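# Rotate flashlight head to align dot ring between rings

## Task

Rotate the head of the big flashlight until the board's dot ring lies inside the gap between the two printed rings. When finished, the board must still be upright and the flashlight must be at rest on the table, with everything staying that way on its own once the robot lets go.

## Robot and tools

Robot: two arms, left_arm and right_arm, each with six joints and a parallel gripper. Shared scene frame: origin on the table surface midway between the arms, +x away from the robot over the table, +z up, left_arm on the +y side. The names left and right do not refer to image sides. Something may occasionally tug a held part or nudge a loose object.

Gripper: the fingers point along the gripper's +z axis and close along its y axis. The reported end_effector_position (metres) is the point between the pads, roughly 1 cm short of the fingertips; end_effector_quat_wxyz is its orientation. Reported hand positions are approximate, worse at long reach.

Row format (used by execute_actions and move): one flat list of 14 numbers, each in [-1, 1], always covering both arms: left_arm's six joint values then its opening, then right_arm's six joint values then its opening. Joint order inside each arm is fixed: shoulder, elbow, wrist roll, wrist pitch, waist, wrist yaw. Joint values are offsets, scaled so 1.0 equals 1.202 rad for waist, 1.258 shoulder, 1.238 elbow, 2.073 wrist pitch, 2.022 wrist yaw and wrist roll. Opening is absolute, not an offset: +1 fully open, -1 closed.

Joint ranges (rad): waist -2.618 to 3.054, shoulder 0.000 to 3.142, elbow 0.000 to 3.142, wrist pitch -1.571 to 1.571, wrist yaw -1.571 to 1.571, wrist roll -2.094 to 2.094. True ends may differ by up to 0.036 rad. An action asking a joint more than 0.036 rad outward beyond its range (judged from the angles at that action's start) is rejected for both arms; if the first action of a call fails this, or any action is malformed, nothing in the call runs. Requests past a real end are clipped there, and the result then reports "joint sent to its limit" (absence of that line proves nothing).

execute_actions(actions): a list of up to 15 actions; each action is a table of up to 15 rows, one row per 1/30 s step, so an action lasts 0.5 s, the final row repeating if the table is short. Offsets in every row of an action are relative to the joint angles at the start of that action (for a call's first action, the last reported angles), not to the previous row. An empty list just returns state and images.

move(target, speed, blocking): target is one 14-number row whose offsets count from the Joint positions in the latest result that listed them. All joints travel proportionally so they finish together; grippers therefore trace curves. speed (0.01 to 2 rad/s, default 0.5) caps the joint with the longest travel; duration is clamped to 0.5 to 10 s (longer paths stop short). Paths ignore obstacles and the other arm. Finger openings are sent immediately. Result adds a move: line giving the outcome (done, off_target, moving, held, fault), limits=held or limits=none, and each arm's joint farthest from target. blocking=false returns after 0.5 s while motion continues; until a result shows it ended, further moves and actions are refused, so use wait(0) or stop first.

wait(seconds): 0 to 10; robot keeps its last command; returns early if a running move ends. stop(): brakes a running move (needs room); fingers continue.

zoom_image(camera, region): camera is cam_high, cam_low, cam_left_wrist or cam_right_wrist (each 672x504); region [x0, y0, x1, y1] in image pixels from the top-left, at most 504 by 504.

finished_scene(scene): ends the current scene, passing its number; irreversible; only call once the goal holds by itself.

Results: state line with each arm's pose; Joint positions and Joint velocities per arm in the joint order above plus finger gap (m; 0.094 fully open); Joint targets (where joints are currently driven); grip_measured on the opening scale (each gripper off by up to about 1 mm); torques (offset, noisy); "joint command not followed" when a clearance check altered targets; FAULT and MOTOR HOT lines.

Motion behaviour: speed is capped, so each joint target stays within a lead of its measured angle (waist 0.202, shoulder 0.258, elbow 0.238, wrist pitch 0.573, wrist yaw and roll 0.522 rad), and targets are scaled back if the gripper would be sent over 70 mm away. Big offsets may need several actions; an unfinished motion may not complete during a wait, so command the remainder. Sending all-zero offsets can let an arm sag; resend offsets toward the intended angles, increasing them if a joint still falls short. The robot holds its last command while you think.

Gripping: to hold something, command an opening below grip_measured; about 0.03 lower is firm, less is gentler. Pad force tops out near 50 to 62 N, less on thin parts, with a brief spike at contact.

Avoid: knocking anything off the table, tipping the board, dropping, slamming or shoving hard (faster moves and targets further past contact push harder), arms colliding or pressing each other. Motors heat under load: warning from 75 °C, a 10 s stop of that arm at 90 °C, and at 100 °C the arm goes limp and falls.

Each tool is called after "Request:" as a command line: name --argument value for each argument, lists and objects as JSON in quotes; but a table of rows of numbers goes row by row, as --pt "numbers of a row", without its own name.

## Session

Request:
execute_actions --actions '[]'

Scene clock: 0.00 s.
left_arm: end_effector_position=(+0.2706, +0.2370, +0.1665) grip_measured=+1.000 end_effector_quat_wxyz=(+0.003, +0.614, +0.777, -0.140) | right_arm: end_effector_position=(+0.2693, -0.1895, +0.1710) grip_measured=+1.000 end_effector_quat_wxyz=(-0.007, +0.734, +0.679, +0.021)
Joint names: [shoulder, elbow, wrist roll, wrist pitch, waist, wrist yaw]
Joint positions: left_arm=[ 1.563  1.422  1.061 -1.53  -0.342  0.262  0.094] | right_arm=[ 1.612  1.518  1.893 -1.447  0.039 -0.031  0.094]
Joint velocities: left_arm=[ 0.007 -0.007 -0.022 -0.022 -0.012  0.066  0.   ] | right_arm=[-0.027  0.007 -0.081 -0.081  0.002  0.022  0.   ]
Joint torques (N m, as the arm reports them, + toward a larger angle): no reading
Motor temperatures (°C, as the motors report them): left_arm=[28 26 29 26 28 28] | right_arm=[29 28 25 28 27 27]
Joint targets: left_arm=[1.554 1.432 1.063 -1.531 -0.342 0.273] | right_arm=[1.604 1.526 1.893 -1.456 0.039 -0.026]

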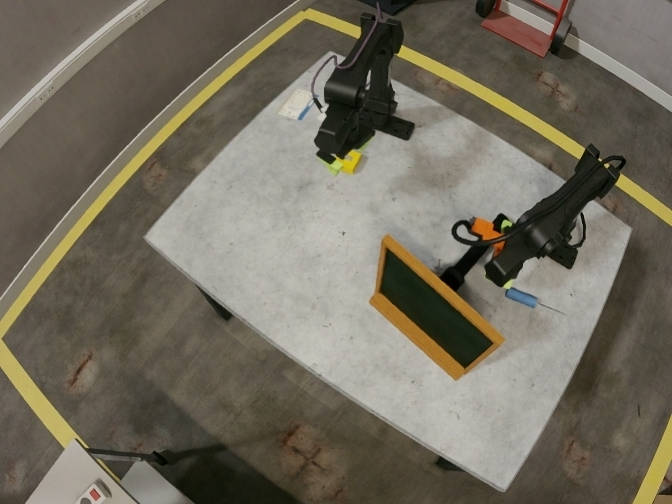

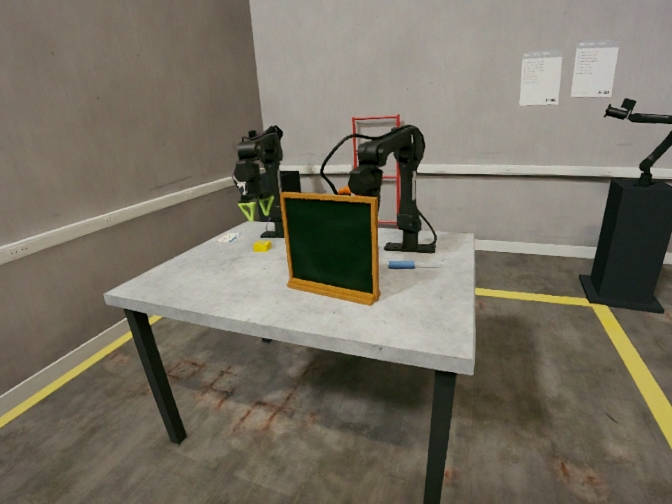

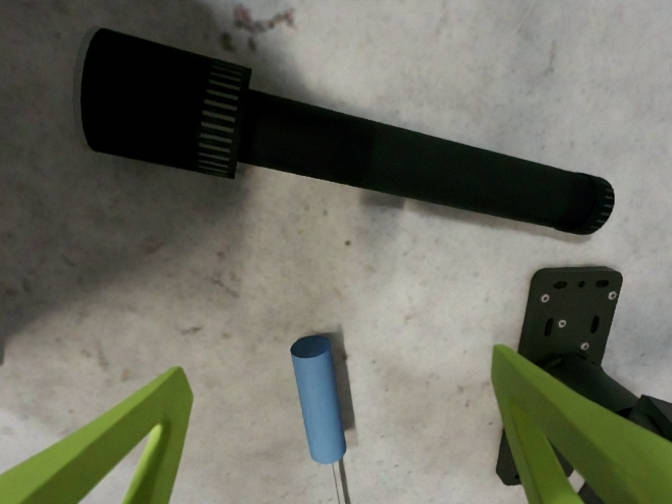

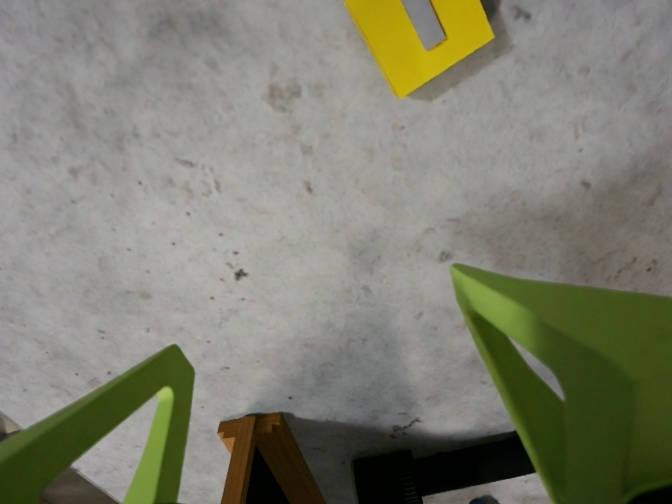

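Request:
move --target '[-0.115,-0.300,-0.876,0.157,-0.448,-0.130,1,-0.486,-0.499,-0.936,0.602,0.384,0.015,1]' --speed 1.0

Scene clock: 99.33 s.
left_arm: end_effector_position=(+0.2044, +0.1834, +0.0960) grip_measured=+1.000 end_effector_quat_wxyz=(-0.016, +0.060, +0.998, +0.007) | right_arm: end_effector_position=(+0.2719, -0.0276, +0.2960) grip_measured=+1.000 end_effector_quat_wxyz=(+0.544, -0.277, +0.765, +0.204)
Joint names: [shoulder, elbow, wrist roll, wrist pitch, waist, wrist yaw]
Joint positions: left_arm=[ 1.444  1.06  -0.697 -1.219 -0.869  0.011  0.094] | right_arm=[ 1.021  0.911  0.009 -0.219  0.492 -0.009  0.094]
Joint velocities: left_arm=[ 0.022 -0.002  0.022 -0.007  0.007  0.007  0.   ] | right_arm=[ 0.012 -0.012 -0.037  0.007  0.002 -0.022  0.   ]
Joint torques (N m, as the arm reports them, + toward a larger angle): left_arm=[-5.81  4.67 -0.11  0.18 -0.8  -0.1 ] | right_arm=[-3.78  7.38 -0.08  2.    0.74  0.12]
Motor temperatures (°C, as the motors report them): left_arm=[29 27 29 26 28 28] | right_arm=[31 31 25 29 27 27]
Joint targets: left_arm=[1.419 1.051 -0.710 -1.205 -0.881 -0.000] | right_arm=[1.001 0.900 0.001 -0.199 0.501 -0.001]
move: off_target (left_arm, right_arm); limits=none; left_arm: farthest joint: the shoulder, 0.026 radians from its target (0.145 radians at the start); right_arm: farthest joint: the shoulder, 0.021 radians from its target (0.611 radians at the start)
camera_calibration (this result's frames):
cam_left_wrist: T_world_to_cam=[[-0.237662, -0.970972, -0.0270215, 0.229032], [-0.833498, 0.18957, 0.518983, 0.126302], [-0.498795, 0.145865, -0.854357, 0.276695], [0, 0, 0, 1]] pos_world=[0.297719, 0.15808, 0.177037]
cam_right_wrist: T_world_to_cam=[[0.519477, -0.799301, -0.302097, -0.0839326], [-0.738163, -0.241693, -0.629841, 0.406311], [0.430417, 0.550184, -0.715568, 0.22389], [0, 0, 0, 1]] pos_world=[0.247159, -0.0920652, 0.390764]

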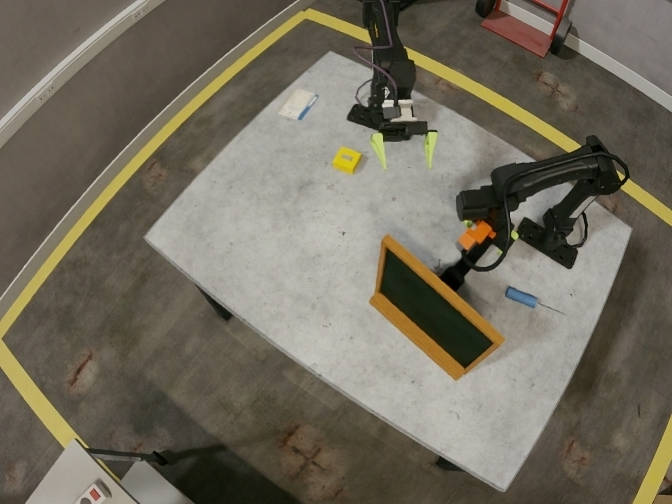

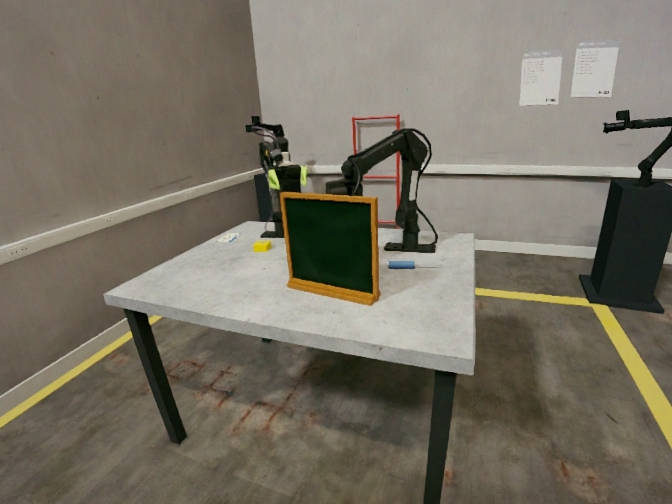

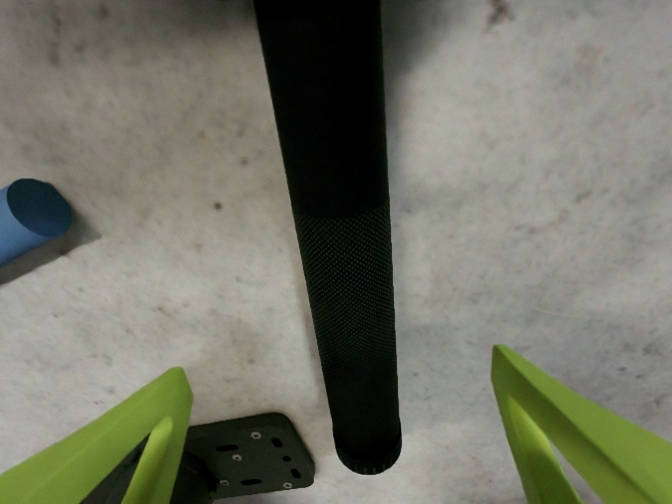

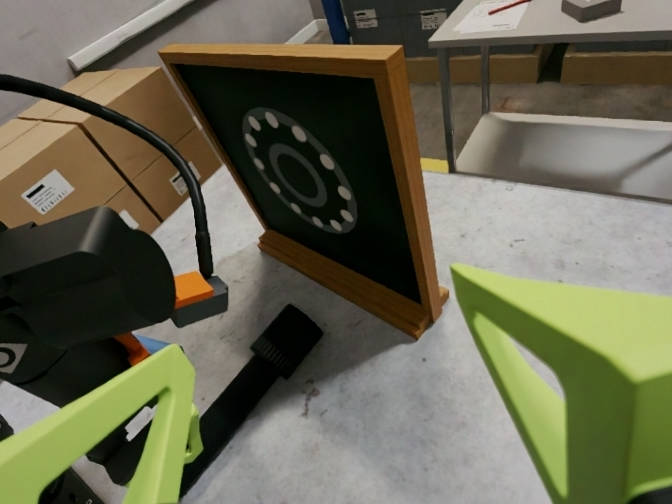

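Request:
zoom_image --camera "cam_right_wrist" --region '[170,50,450,380]'

Region (170, 50, 450, 380) of cam_right_wrist's 672x504 image, scaled by 1.527, with more detail than that image has; it fills the left 428 columns of this view, and the rest is white.

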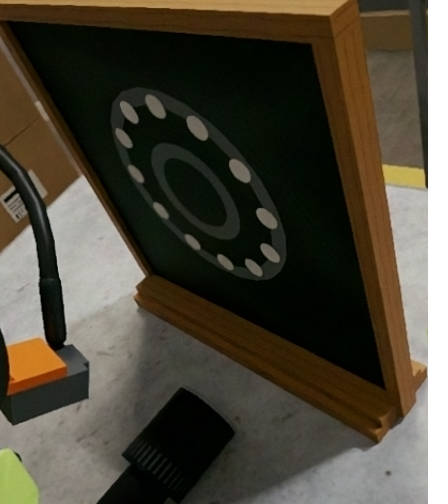

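Request:
move --target '[0.047,-0.192,-0.009,0.163,-0.018,-0.010,1,-0.016,-0.009,-0.004,0.010,0.007,0.004,1]' --speed 0.5

Scene clock: 156.73 s.
left_arm: end_effector_position=(+0.2063, +0.1807, +0.0283) grip_measured=+1.000 end_effector_quat_wxyz=(+0.001, +0.061, +0.998, -0.002) | right_arm: end_effector_position=(+0.2719, -0.0275, +0.2962) grip_measured=+1.000 end_effector_quat_wxyz=(+0.545, -0.277, +0.765, +0.204)
Joint names: [shoulder, elbow, wrist roll, wrist pitch, waist, wrist yaw]
Joint positions: left_arm=[ 1.499  0.829 -0.704 -0.896 -0.878  0.003  0.094] | right_arm=[ 1.021  0.911  0.009 -0.219  0.492 -0.009  0.094]
Joint velocities: left_arm=[-0.007 -0.032 -0.037 -0.022 -0.012 -0.022  0.   ] | right_arm=[-0.012 -0.007  0.051 -0.037  0.017 -0.051  0.   ]
Joint torques (N m, as the arm reports them, + toward a larger angle): left_arm=[-3.93  4.51 -0.1   0.26 -0.84 -0.11] | right_arm=[-3.7   7.46 -0.03  1.99  0.73  0.13]
Motor temperatures (°C, as the motors report them): left_arm=[29 27 29 26 28 28] | right_arm=[30 32 25 39 27 27]
Joint targets: left_arm=[1.503 0.822 -0.715 -0.881 -0.891 -0.009] | right_arm=[1.001 0.900 0.001 -0.199 0.500 -0.001]
move: done; limits=none; left_arm: farthest joint: the wrist pitch, 0.015 radians from its target (0.338 radians at the start); right_arm: farthest joint: the shoulder, 0.020 radians from its target (0.020 radians at the start)
camera_calibration (this result's frames):
cam_left_wrist: T_world_to_cam=[[-0.23936, -0.970829, -0.0140534, 0.224948], [-0.84871, 0.202177, 0.488687, 0.165226], [-0.471591, 0.128899, -0.872346, 0.218065], [0, 0, 0, 1]] pos_world=[0.29691, 0.156873, 0.112645]
cam_right_wrist: T_world_to_cam=[[0.519823, -0.799172, -0.301843, -0.0840369], [-0.737617, -0.241649, -0.630497, 0.406516], [0.430935, 0.550392, -0.715097, 0.223701], [0, 0, 0, 1]] pos_world=[0.247137, -0.0920492, 0.390909]

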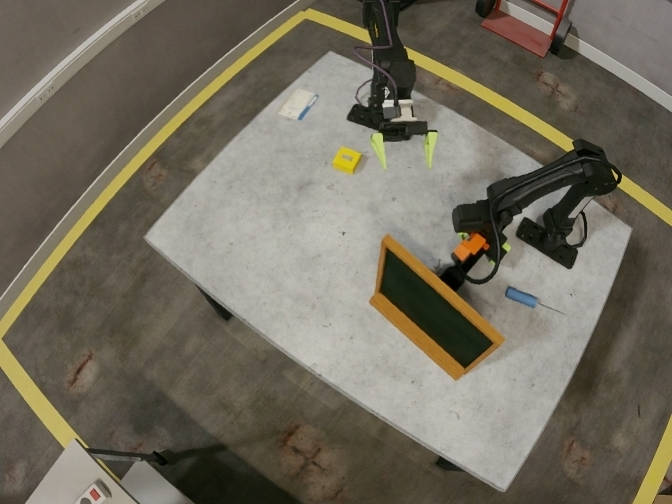

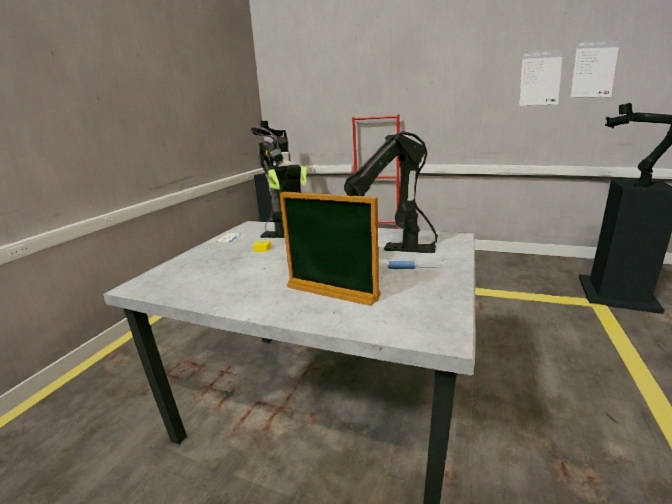

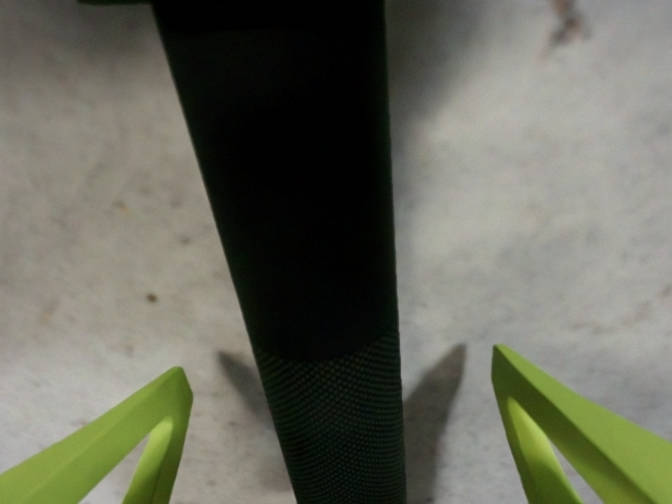

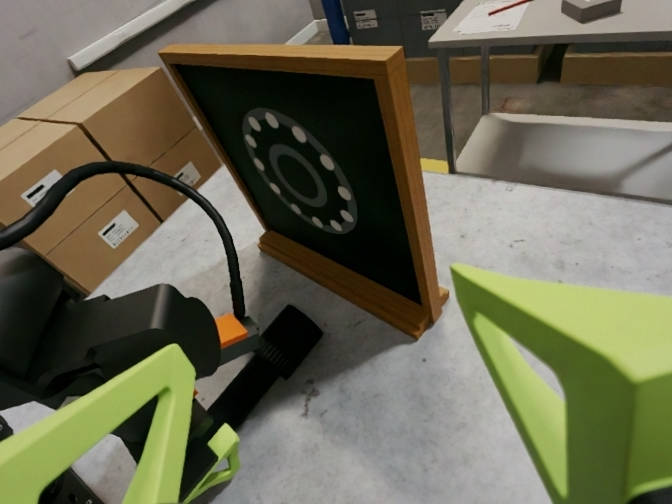

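Request:
execute_actions --actions '[[[0.006,-0.018,-0.005,0.012,-0.010,-0.006,0.6,-0.016,-0.009,-0.004,0.010,0.007,0.004,1],[0.006,-0.018,-0.005,0.012,-0.010,-0.006,0.4,-0.016,-0.009,-0.004,0.010,0.007,0.004,1],[0.006,-0.018,-0.005,0.012,-0.010,-0.006,0.3,-0.016,-0.009,-0.004,0.010,0.007,0.004,1],[0.006,-0.018,-0.005,0.012,-0.010,-0.006,0.2,-0.016,-0.009,-0.004,0.010,0.007,0.004,1],[0.006,-0.018,-0.005,0.012,-0.010,-0.006,0.1,-0.016,-0.009,-0.004,0.010,0.007,0.004,1],[0.006,-0.018,-0.005,0.012,-0.010,-0.006,0.0,-0.016,-0.009,-0.004,0.010,0.007,0.004,1]],[[0,0,0,0,0,0,-0.08,0,0,0,0,0,0,1],[0,0,0,0,0,0,-0.08,0,0,0,0,0,0,1],[0,0,0,0,0,0,-0.1,0,0,0,0,0,0,1],[0,0,0,0,0,0,-0.12,0,0,0,0,0,0,1],[0,0,0,0,0,0,-0.14,0,0,0,0,0,0,1],[0,0,0,0,0,0,-0.16,0,0,0,0,0,0,1],[0,0,0,0,0,0,-0.18,0,0,0,0,0,0,1],[0,0,0,0,0,0,-0.2,0,0,0,0,0,0,1]]]'

Scene clock: 168.53 s.
left_arm: end_effector_position=(+0.2048, +0.1822, +0.0254) grip_measured=-0.193 end_effector_quat_wxyz=(-0.001, +0.061, +0.998, -0.002) | right_arm: end_effector_position=(+0.2720, -0.0275, +0.2964) grip_measured=+1.000 end_effector_quat_wxyz=(+0.545, -0.277, +0.764, +0.204)
Joint names: [shoulder, elbow, wrist roll, wrist pitch, waist, wrist yaw]
Joint positions: left_arm=[ 1.499  0.816 -0.704 -0.887 -0.878  0.003  0.038] | right_arm=[ 1.021  0.911  0.008 -0.218  0.492 -0.008  0.094]
Joint velocities: left_arm=[-0.007 -0.007  0.022 -0.037  0.007 -0.037  0.   ] | right_arm=[-0.027 -0.007  0.007 -0.081 -0.012  0.022  0.   ]
Joint torques (N m, as the arm reports them, + toward a larger angle): left_arm=[-4.2   4.94  0.    0.09  0.05 -0.02] | right_arm=[-2.18  8.33  0.02  1.76 -0.07  0.03]
Motor temperatures (°C, as the motors report them): left_arm=[29 27 29 26 28 28] | right_arm=[30 32 25 40 27 27]
Joint targets: left_arm=[1.499 0.816 -0.704 -0.886 -0.878 0.002] | right_arm=[1.021 0.911 0.008 -0.218 0.492 -0.008]
camera_calibration (this result's frames):
cam_left_wrist: T_world_to_cam=[[-0.239396, -0.9708, -0.015418, 0.226047], [-0.847559, 0.201206, 0.49108, 0.164959], [-0.473638, 0.13063, -0.870978, 0.214734], [0, 0, 0, 1]] pos_world=[0.295633, 0.158204, 0.109506]
cam_right_wrist: T_world_to_cam=[[0.520072, -0.799278, -0.301132, -0.0843218], [-0.73693, -0.241661, -0.631295, 0.406742], [0.431808, 0.550232, -0.714693, 0.223435], [0, 0, 0, 1]] pos_world=[0.247113, -0.0920442, 0.39107]

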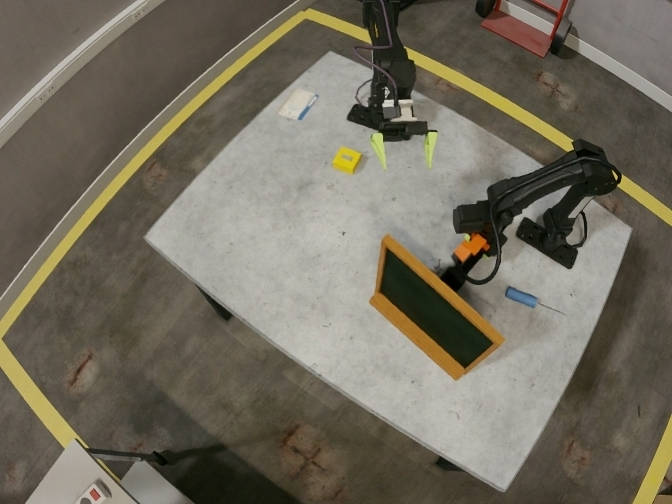

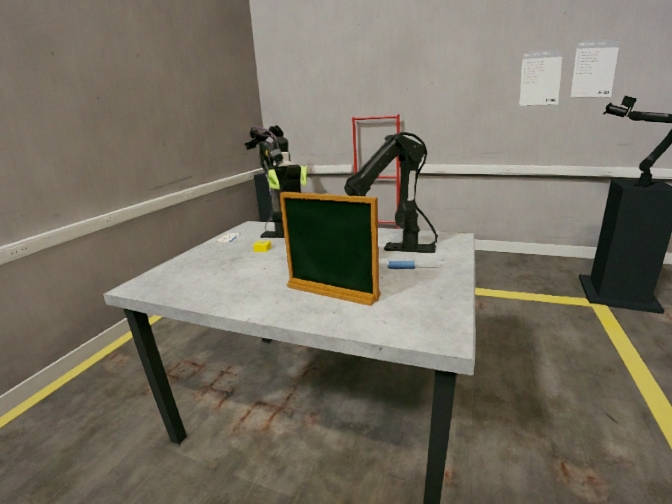

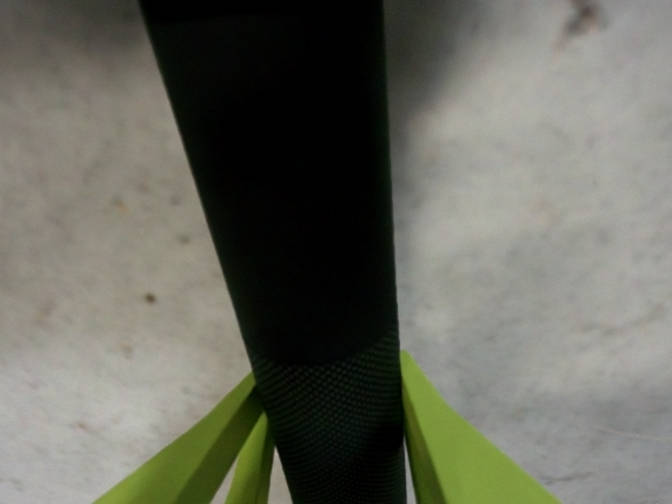

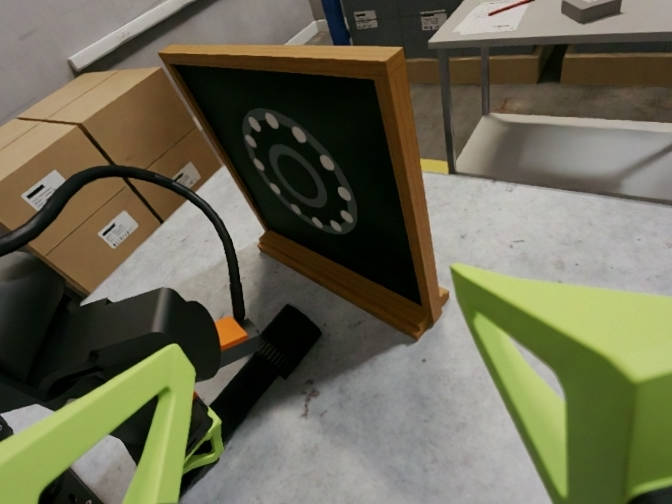

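Request:
move --target '[-0.043,0.14,0,-0.102,0,0,-0.24,0.366,-0.604,0,0.731,0.270,0.004,1]' --speed 1.0

Request:
move --target '[0.11,0.345,1.0,-0.145,0.30,0,-0.24,0,0,0,0.01,0,0,1]' --speed 1.0

Scene clock: 215.87 s.
left_arm: end_effector_position=(+0.2019, +0.1851, +0.0574) grip_measured=-0.214 end_effector_quat_wxyz=(-0.020, +0.061, +0.998, +0.017) | right_arm: end_effector_position=(+0.1840, +0.0467, +0.1559) grip_measured=+1.000 end_effector_quat_wxyz=(+0.609, -0.347, +0.625, +0.344)
Joint names: [shoulder, elbow, wrist roll, wrist pitch, waist, wrist yaw]
Joint positions: left_arm=[ 1.487  0.94  -0.704 -1.077 -0.878  0.004  0.037] | right_arm=[ 1.474  0.175  0.008  1.278  0.807 -0.007  0.094]
Joint velocities: left_arm=[ 0.012 -0.007 -0.066  0.022  0.007 -0.007 -0.   ] | right_arm=[-0.007  0.017  0.022  0.037  0.007 -0.022  0.   ]
Joint torques (N m, as the arm reports them, + toward a larger angle): left_arm=[-7.09  8.42  0.   -0.3  -0.04 -0.03] | right_arm=[-3.02  4.59  0.01  1.99  0.8   0.1 ]
Motor temperatures (°C, as the motors report them): left_arm=[29 28 29 26 28 28] | right_arm=[30 33 25 42 27 27]
Joint targets: left_arm=[1.445 0.989 -0.704 -1.098 -0.878 0.003] | right_arm=[1.482 0.163 0.008 1.297 0.816 -0.000]
move: off_target (left_arm); limits=none; left_arm: farthest joint: the elbow, 0.050 radians from its target (0.173 radians at the start); right_arm: farthest joint: the wrist pitch, 0.020 radians from its target (1.515 radians at the start)
camera_calibration (this result's frames):
cam_left_wrist: T_world_to_cam=[[-0.240477, -0.969653, -0.0440866, 0.23029], [-0.828519, 0.181389, 0.529768, 0.143757], [-0.505694, 0.163924, -0.846996, 0.239804], [0, 0, 0, 1]] pos_world=[0.295752, 0.157916, 0.137108]
cam_right_wrist: T_world_to_cam=[[0.792658, -0.517926, -0.321629, -0.08162], [-0.507479, -0.268151, -0.818877, 0.259425], [0.337873, 0.81231, -0.475389, 0.0879522], [0, 0, 0, 1]] pos_world=[0.166633, -0.0441525, 0.227997]

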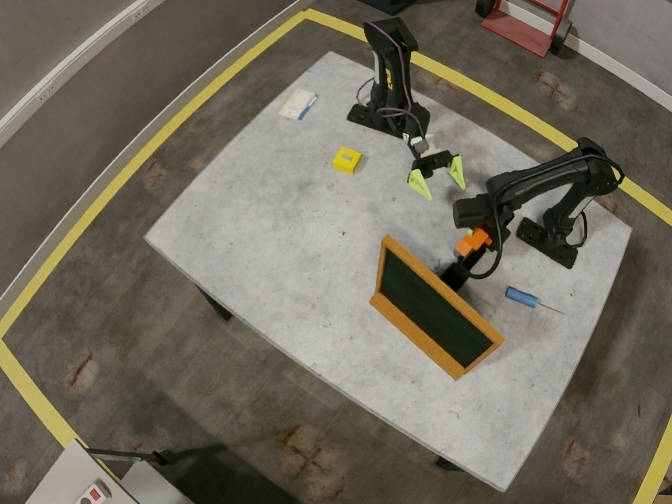

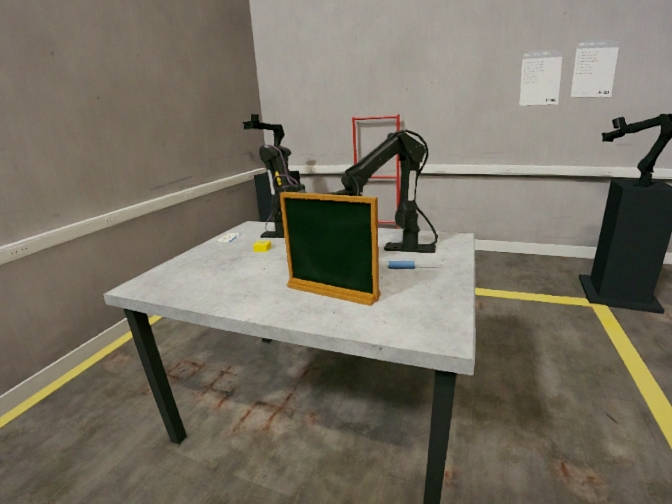

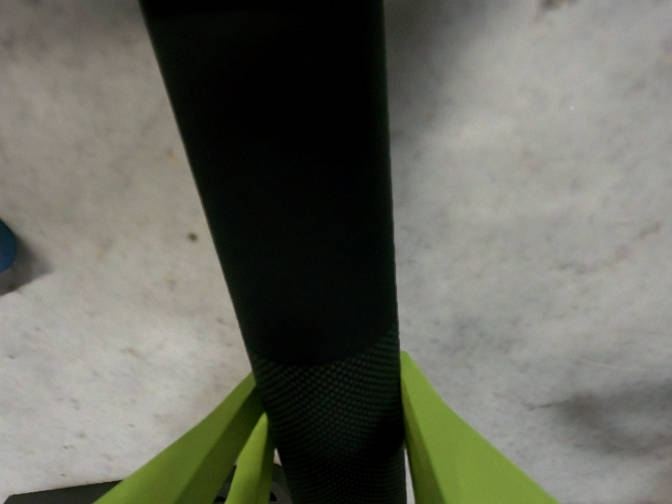

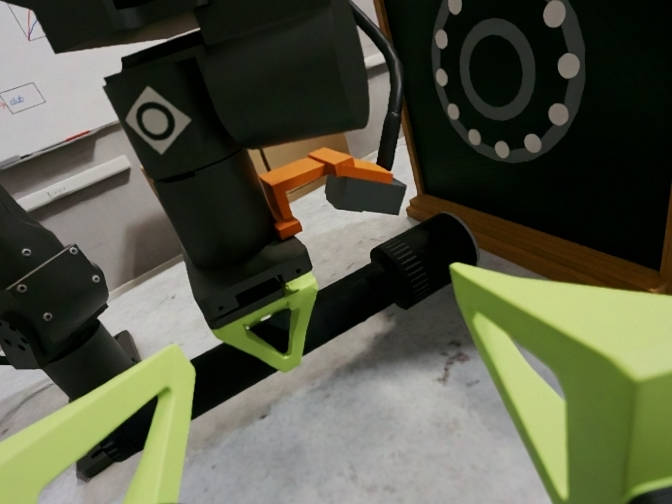

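Scene clock: 218.83 s.
left_arm: end_effector_position=(+0.2861, +0.2291, +0.1139) grip_measured=-0.214 end_effector_quat_wxyz=(-0.043, +0.777, +0.628, -0.019) | right_arm: end_effector_position=(+0.1840, +0.0467, +0.1563) grip_measured=+1.000 end_effector_quat_wxyz=(+0.609, -0.346, +0.625, +0.344)
Joint names: [shoulder, elbow, wrist roll, wrist pitch, waist, wrist yaw]
Joint positions: left_arm=[ 1.64   1.317  1.305 -1.342 -0.528  0.001  0.037] | right_arm=[ 1.474  0.175  0.008  1.279  0.807 -0.007  0.094]
Joint velocities: left_arm=[-0.007  0.007 -0.066  0.037  0.007 -0.037  0.   ] | right_arm=[-0.012  0.007 -0.081 -0.066 -0.012  0.037  0.   ]
Joint torques (N m, as the arm reports them, + toward a larger angle): left_arm=[-6.73  8.51  0.09 -0.54  0.81  0.02] | right_arm=[-3.56  5.57  0.02  2.01  0.01  0.03]
Motor temperatures (°C, as the motors report them): left_arm=[29 28 29 26 28 28] | right_arm=[30 33 25 42 27 27]
Joint targets: left_arm=[1.625 1.367 1.319 -1.377 -0.518 0.004] | right_arm=[1.474 0.175 0.008 1.298 0.807 -0.007]
move: off_target (left_arm); limits=none; left_arm: farthest joint: the elbow, 0.050 radians from its target (0.427 radians at the start); right_arm: farthest joint: the wrist pitch, 0.020 radians from its target (0.021 radians at the start)
camera_calibration (this result's frames):
cam_left_wrist: T_world_to_cam=[[-0.943589, 0.322793, 0.0737888, 0.187394], [0.315007, 0.80643, 0.500441, -0.291405], [0.102033, 0.495454, -0.86262, 0.0749259], [0, 0, 0, 1]] pos_world=[0.260973, 0.137386, 0.196636]
cam_right_wrist: T_world_to_cam=[[0.792918, -0.51751, -0.321659, -0.0815605], [-0.506817, -0.267091, -0.819633, 0.259687], [0.338256, 0.812924, -0.474064, 0.0878189], [0, 0, 0, 1]] pos_world=[0.166579, -0.0442386, 0.228245]

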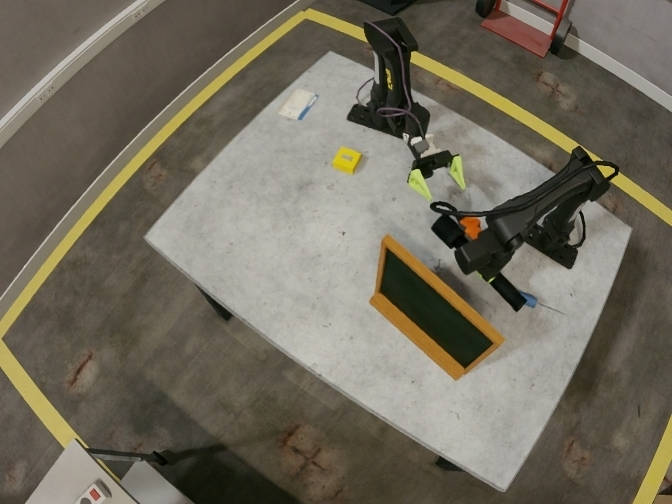

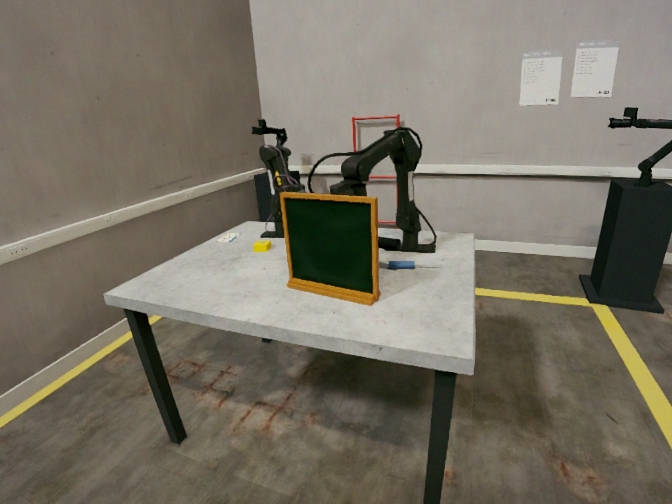

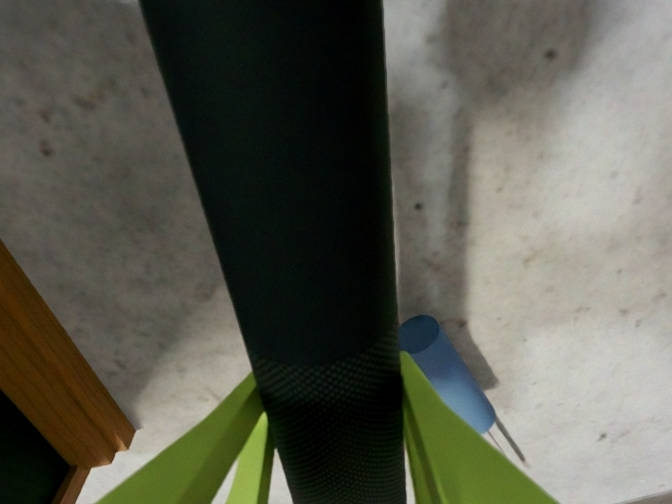

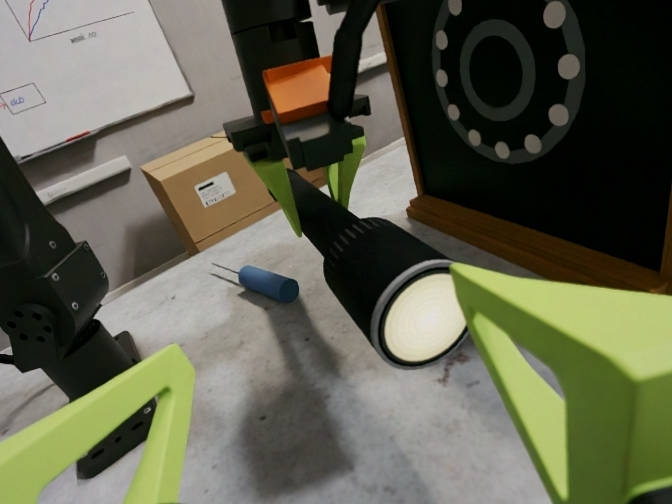

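Request:
move --target '[-0.068,0.119,0.192,-0.041,0.031,0,-0.26,0,0,0,0.009,0,0,1]' --speed 0.6

Scene clock: 226.13 s.
left_arm: end_effector_position=(+0.2975, +0.2313, +0.1499) grip_measured=-0.214 end_effector_quat_wxyz=(-0.004, +0.875, +0.484, -0.002) | right_arm: end_effector_position=(+0.1840, +0.0467, +0.1563) grip_measured=+1.000 end_effector_quat_wxyz=(+0.609, -0.346, +0.625, +0.344)
Joint names: [shoulder, elbow, wrist roll, wrist pitch, waist, wrist yaw]
Joint positions: left_arm=[ 1.595  1.417  1.681 -1.403 -0.503 -0.001  0.037] | right_arm=[ 1.474  0.175  0.008  1.279  0.807 -0.007  0.094]
Joint velocities: left_arm=[-0.007 -0.007 -0.037 -0.081  0.002  0.022 -0.001] | right_arm=[-0.002 -0.022  0.051  0.037 -0.007 -0.007  0.   ]
Joint torques (N m, as the arm reports them, + toward a larger angle): left_arm=[-8.18  8.52  0.07 -0.22  0.92 -0.01] | right_arm=[-3.51  5.6   0.03  2.    0.13  0.02]
Motor temperatures (°C, as the motors report them): left_arm=[30 28 29 26 28 28] | right_arm=[30 32 25 43 27 27]
Joint targets: left_arm=[1.554 1.464 1.693 -1.427 -0.491 0.001] | right_arm=[1.474 0.175 0.008 1.298 0.807 -0.007]
move: off_target (left_arm); limits=none; left_arm: farthest joint: the elbow, 0.047 radians from its target (0.147 radians at the start); right_arm: farthest joint: the wrist pitch, 0.019 radians from its target (0.019 radians at the start)
camera_calibration (this result's frames):
cam_left_wrist: T_world_to_cam=[[-0.77719, 0.629205, -0.00879711, 0.0867761], [0.545411, 0.680529, 0.489292, -0.352466], [0.313852, 0.375475, -0.872076, 0.069912], [0, 0, 0, 1]] pos_world=[0.237738, 0.159013, 0.234191]
cam_right_wrist: T_world_to_cam=[[0.792918, -0.51751, -0.321659, -0.0815605], [-0.506817, -0.267091, -0.819633, 0.259687], [0.338256, 0.812924, -0.474064, 0.0878189], [0, 0, 0, 1]] pos_world=[0.166579, -0.0442386, 0.228245]

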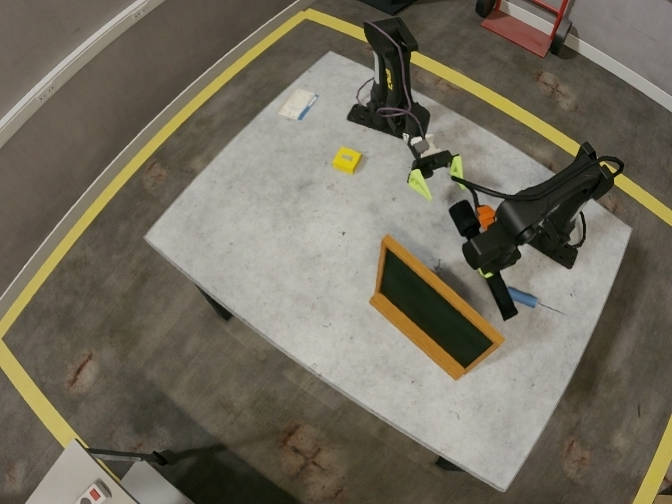

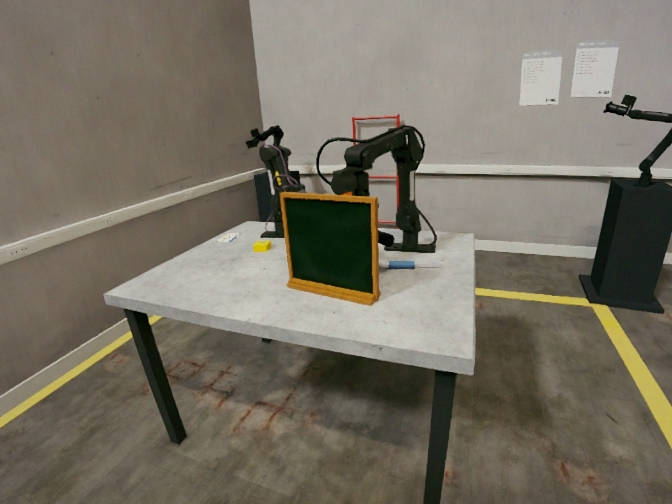

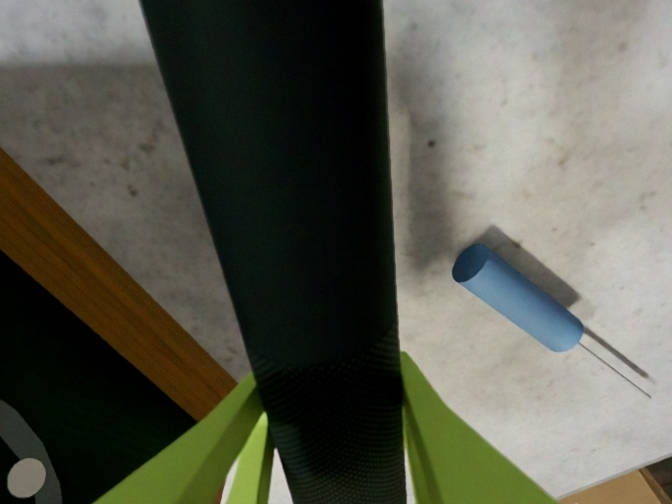

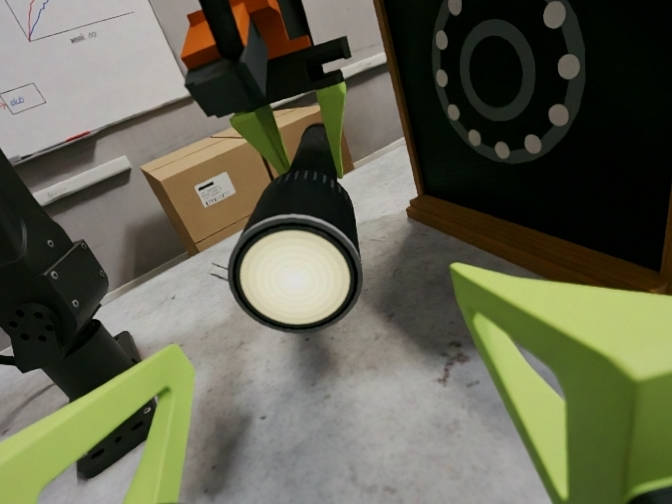

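Request:
move --target '[-0.033,0.038,0.006,-0.012,0.010,0,-0.26,0.226,0.229,0,0.008,0.026,0,1]' --speed 0.3

Scene clock: 260.77 s.
left_arm: end_effector_position=(+0.2960, +0.2321, +0.1464) grip_measured=-0.214 end_effector_quat_wxyz=(-0.010, +0.875, +0.483, -0.006) | right_arm: end_effector_position=(+0.2121, +0.1095, +0.1458) grip_measured=+1.000 end_effector_quat_wxyz=(+0.599, -0.356, +0.627, +0.347)
Joint names: [shoulder, elbow, wrist roll, wrist pitch, waist, wrist yaw]
Joint positions: left_arm=[ 1.6    1.408  1.681 -1.402 -0.503 -0.001  0.037] | right_arm=[ 1.751  0.432  0.008  1.279  0.829 -0.007  0.094]
Joint velocities: left_arm=[ 0.002 -0.012 -0.037 -0.022  0.002 -0.022  0.   ] | right_arm=[-0.007  0.007  0.022 -0.007  0.007 -0.051  0.   ]
Joint torques (N m, as the arm reports them, + toward a larger angle): left_arm=[-8.65  9.05  0.09 -0.27  0.91 -0.02] | right_arm=[-5.49  7.87  0.01  1.97  0.76  0.04]
Motor temperatures (°C, as the motors report them): left_arm=[31 29 29 26 28 28] | right_arm=[30 32 25 45 27 27]
Joint targets: left_arm=[1.553 1.464 1.693 -1.428 -0.491 -0.001] | right_arm=[1.758 0.458 0.008 1.295 0.838 -0.007]
move: off_target (left_arm, right_arm); limits=none; left_arm: farthest joint: the elbow, 0.056 radians from its target (0.047 radians at the start); right_arm: farthest joint: the elbow, 0.027 radians from its target (0.284 radians at the start)
camera_calibration (this result's frames):
cam_left_wrist: T_world_to_cam=[[-0.776734, 0.629817, 0.00391726, 0.0829139], [0.551553, 0.677184, 0.487044, -0.35122], [0.304096, 0.380464, -0.873369, 0.0690053], [0, 0, 0, 1]] pos_world=[0.237134, 0.159366, 0.231002]
cam_right_wrist: T_world_to_cam=[[0.800662, -0.505734, -0.321206, -0.0776937], [-0.509305, -0.292204, -0.80946, 0.28384], [0.315514, 0.811696, -0.49153, 0.0297818], [0, 0, 0, 1]] pos_world=[0.197371, 0.0194732, 0.21944]

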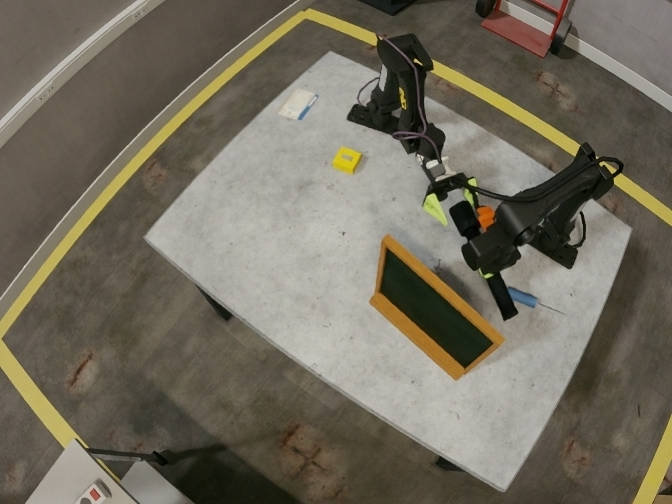

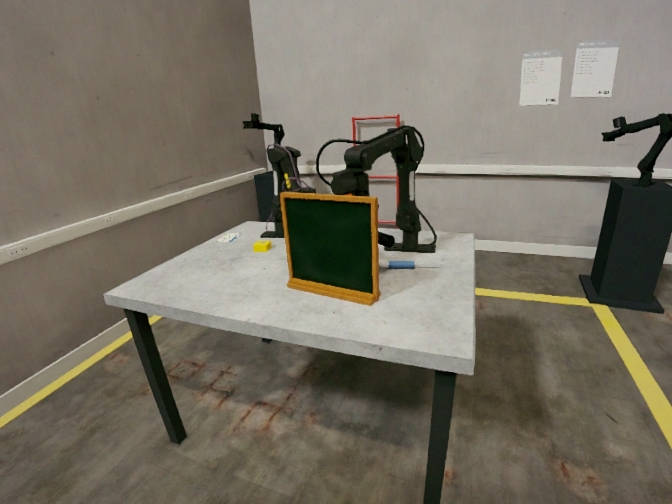

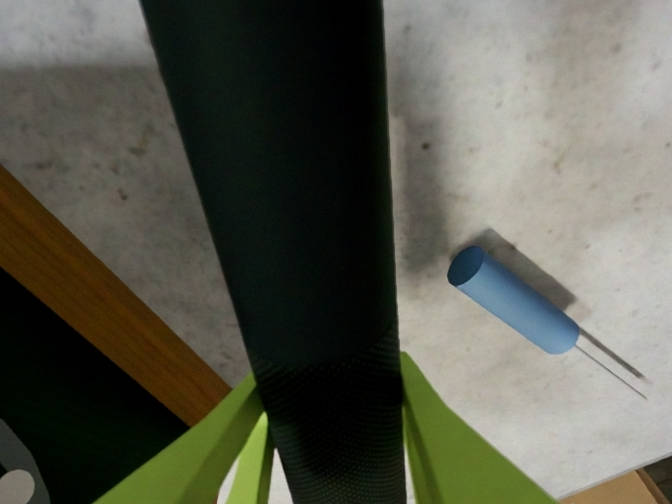

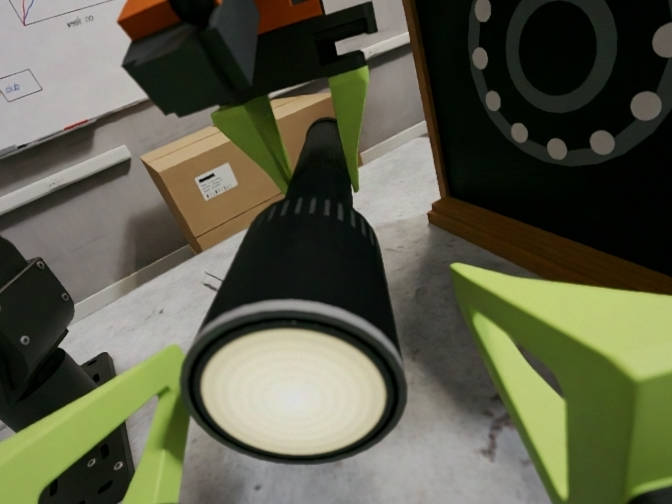

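Request:
execute_actions --actions '[[[-0.037,0.045,0.006,-0.0125,0.01,0,-0.26,0.012,0.027,0,0.009,0.010,0,1],[-0.037,0.045,0.006,-0.0125,0.01,0,-0.26,0.018,0.031,0,0.010,0.012,0,1],[-0.037,0.045,0.006,-0.0125,0.01,0,-0.26,0.024,0.035,0,0.011,0.014,0,1],[-0.037,0.045,0.006,-0.0125,0.01,0,-0.26,0.030,0.039,0,0.012,0.016,0,1],[-0.037,0.045,0.006,-0.0125,0.01,0,-0.26,0.035,0.043,0,0.013,0.018,0,0.9],[-0.037,0.045,0.006,-0.0125,0.01,0,-0.26,0.040,0.047,0,0.014,0.018,0,0.8],[-0.037,0.045,0.006,-0.0125,0.01,0,-0.26,0.045,0.050,0,0.0145,0.018,0,0.7],[-0.037,0.045,0.006,-0.0125,0.01,0,-0.26,0.045,0.050,0,0.0145,0.018,0,0.6],[-0.037,0.045,0.006,-0.0125,0.01,0,-0.26,0.045,0.050,0,0.0145,0.018,0,0.5],[-0.037,0.045,0.006,-0.0125,0.01,0,-0.26,0.045,0.050,0,0.0145,0.018,0,0.4]]]'

Scene clock: 281.17 s.
left_arm: end_effector_position=(+0.2957, +0.2323, +0.1464) grip_measured=-0.214 end_effector_quat_wxyz=(-0.010, +0.876, +0.483, -0.006) | right_arm: end_effector_position=(+0.2118, +0.1206, +0.1394) grip_measured=+0.402 end_effector_quat_wxyz=(+0.595, -0.362, +0.627, +0.350)
Joint names: [shoulder, elbow, wrist roll, wrist pitch, waist, wrist yaw]
Joint positions: left_arm=[ 1.6    1.408  1.682 -1.404 -0.503 -0.002  0.037] | right_arm=[ 1.802  0.466  0.008  1.288  0.842 -0.007  0.066]
Joint velocities: left_arm=[ 0.002 -0.007  0.051 -0.081 -0.007 -0.007 -0.   ] | right_arm=[-0.022  0.002 -0.051 -0.037  0.012 -0.037 -0.002]
Joint torques (N m, as the arm reports them, + toward a larger angle): left_arm=[-8.63  9.07  0.11 -0.28  0.89  0.01] | right_arm=[-6.05  7.83  0.02  2.    0.74  0.02]
Motor temperatures (°C, as the motors report them): left_arm=[31 30 29 26 28 28] | right_arm=[31 33 25 46 27 27]
Joint targets: left_arm=[1.553 1.464 1.693 -1.428 -0.491 -0.001] | right_arm=[1.808 0.494 0.008 1.309 0.851 -0.007]
camera_calibration (this result's frames):
cam_left_wrist: T_world_to_cam=[[-0.776242, 0.630412, 0.00548696, 0.0820156], [0.552667, 0.676274, 0.487044, -0.351324], [0.303328, 0.381097, -0.87336, 0.0691008], [0, 0, 0, 1]] pos_world=[0.236869, 0.159554, 0.23101]
cam_right_wrist: T_world_to_cam=[[0.80618, -0.497016, -0.321012, -0.0761465], [-0.508282, -0.304049, -0.805732, 0.282424], [0.302858, 0.81273, -0.497743, 0.0211408], [0, 0, 0, 1]] pos_world=[0.198536, 0.0308429, 0.213636]

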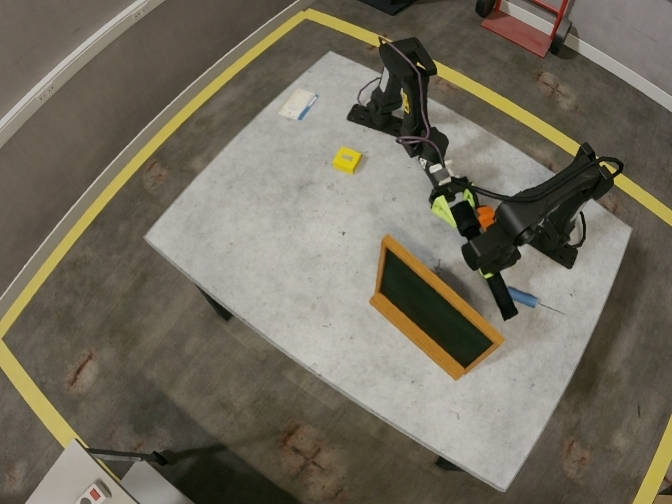

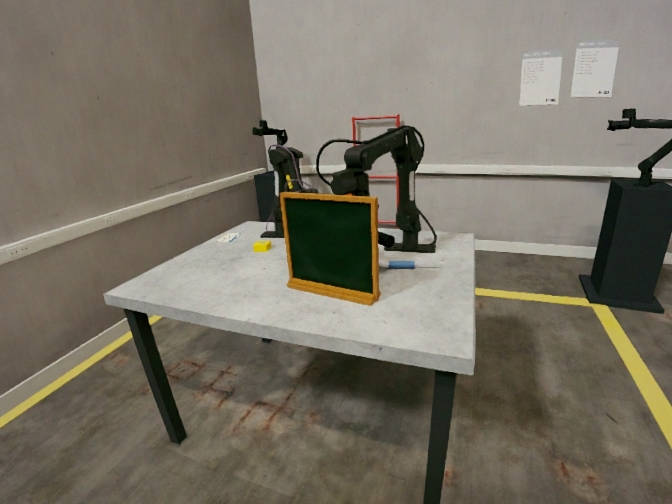

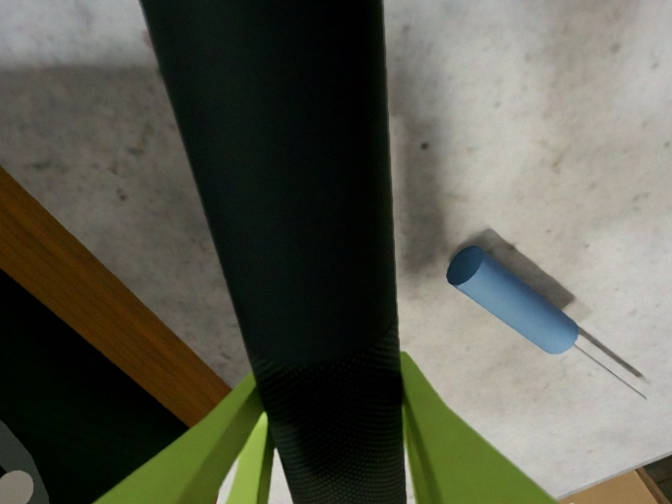

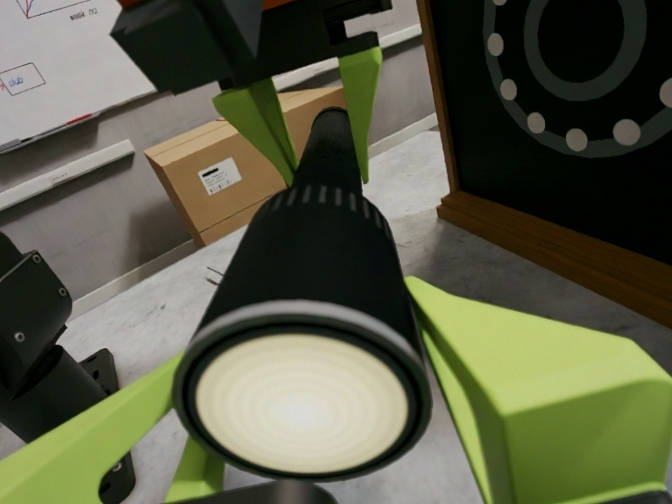

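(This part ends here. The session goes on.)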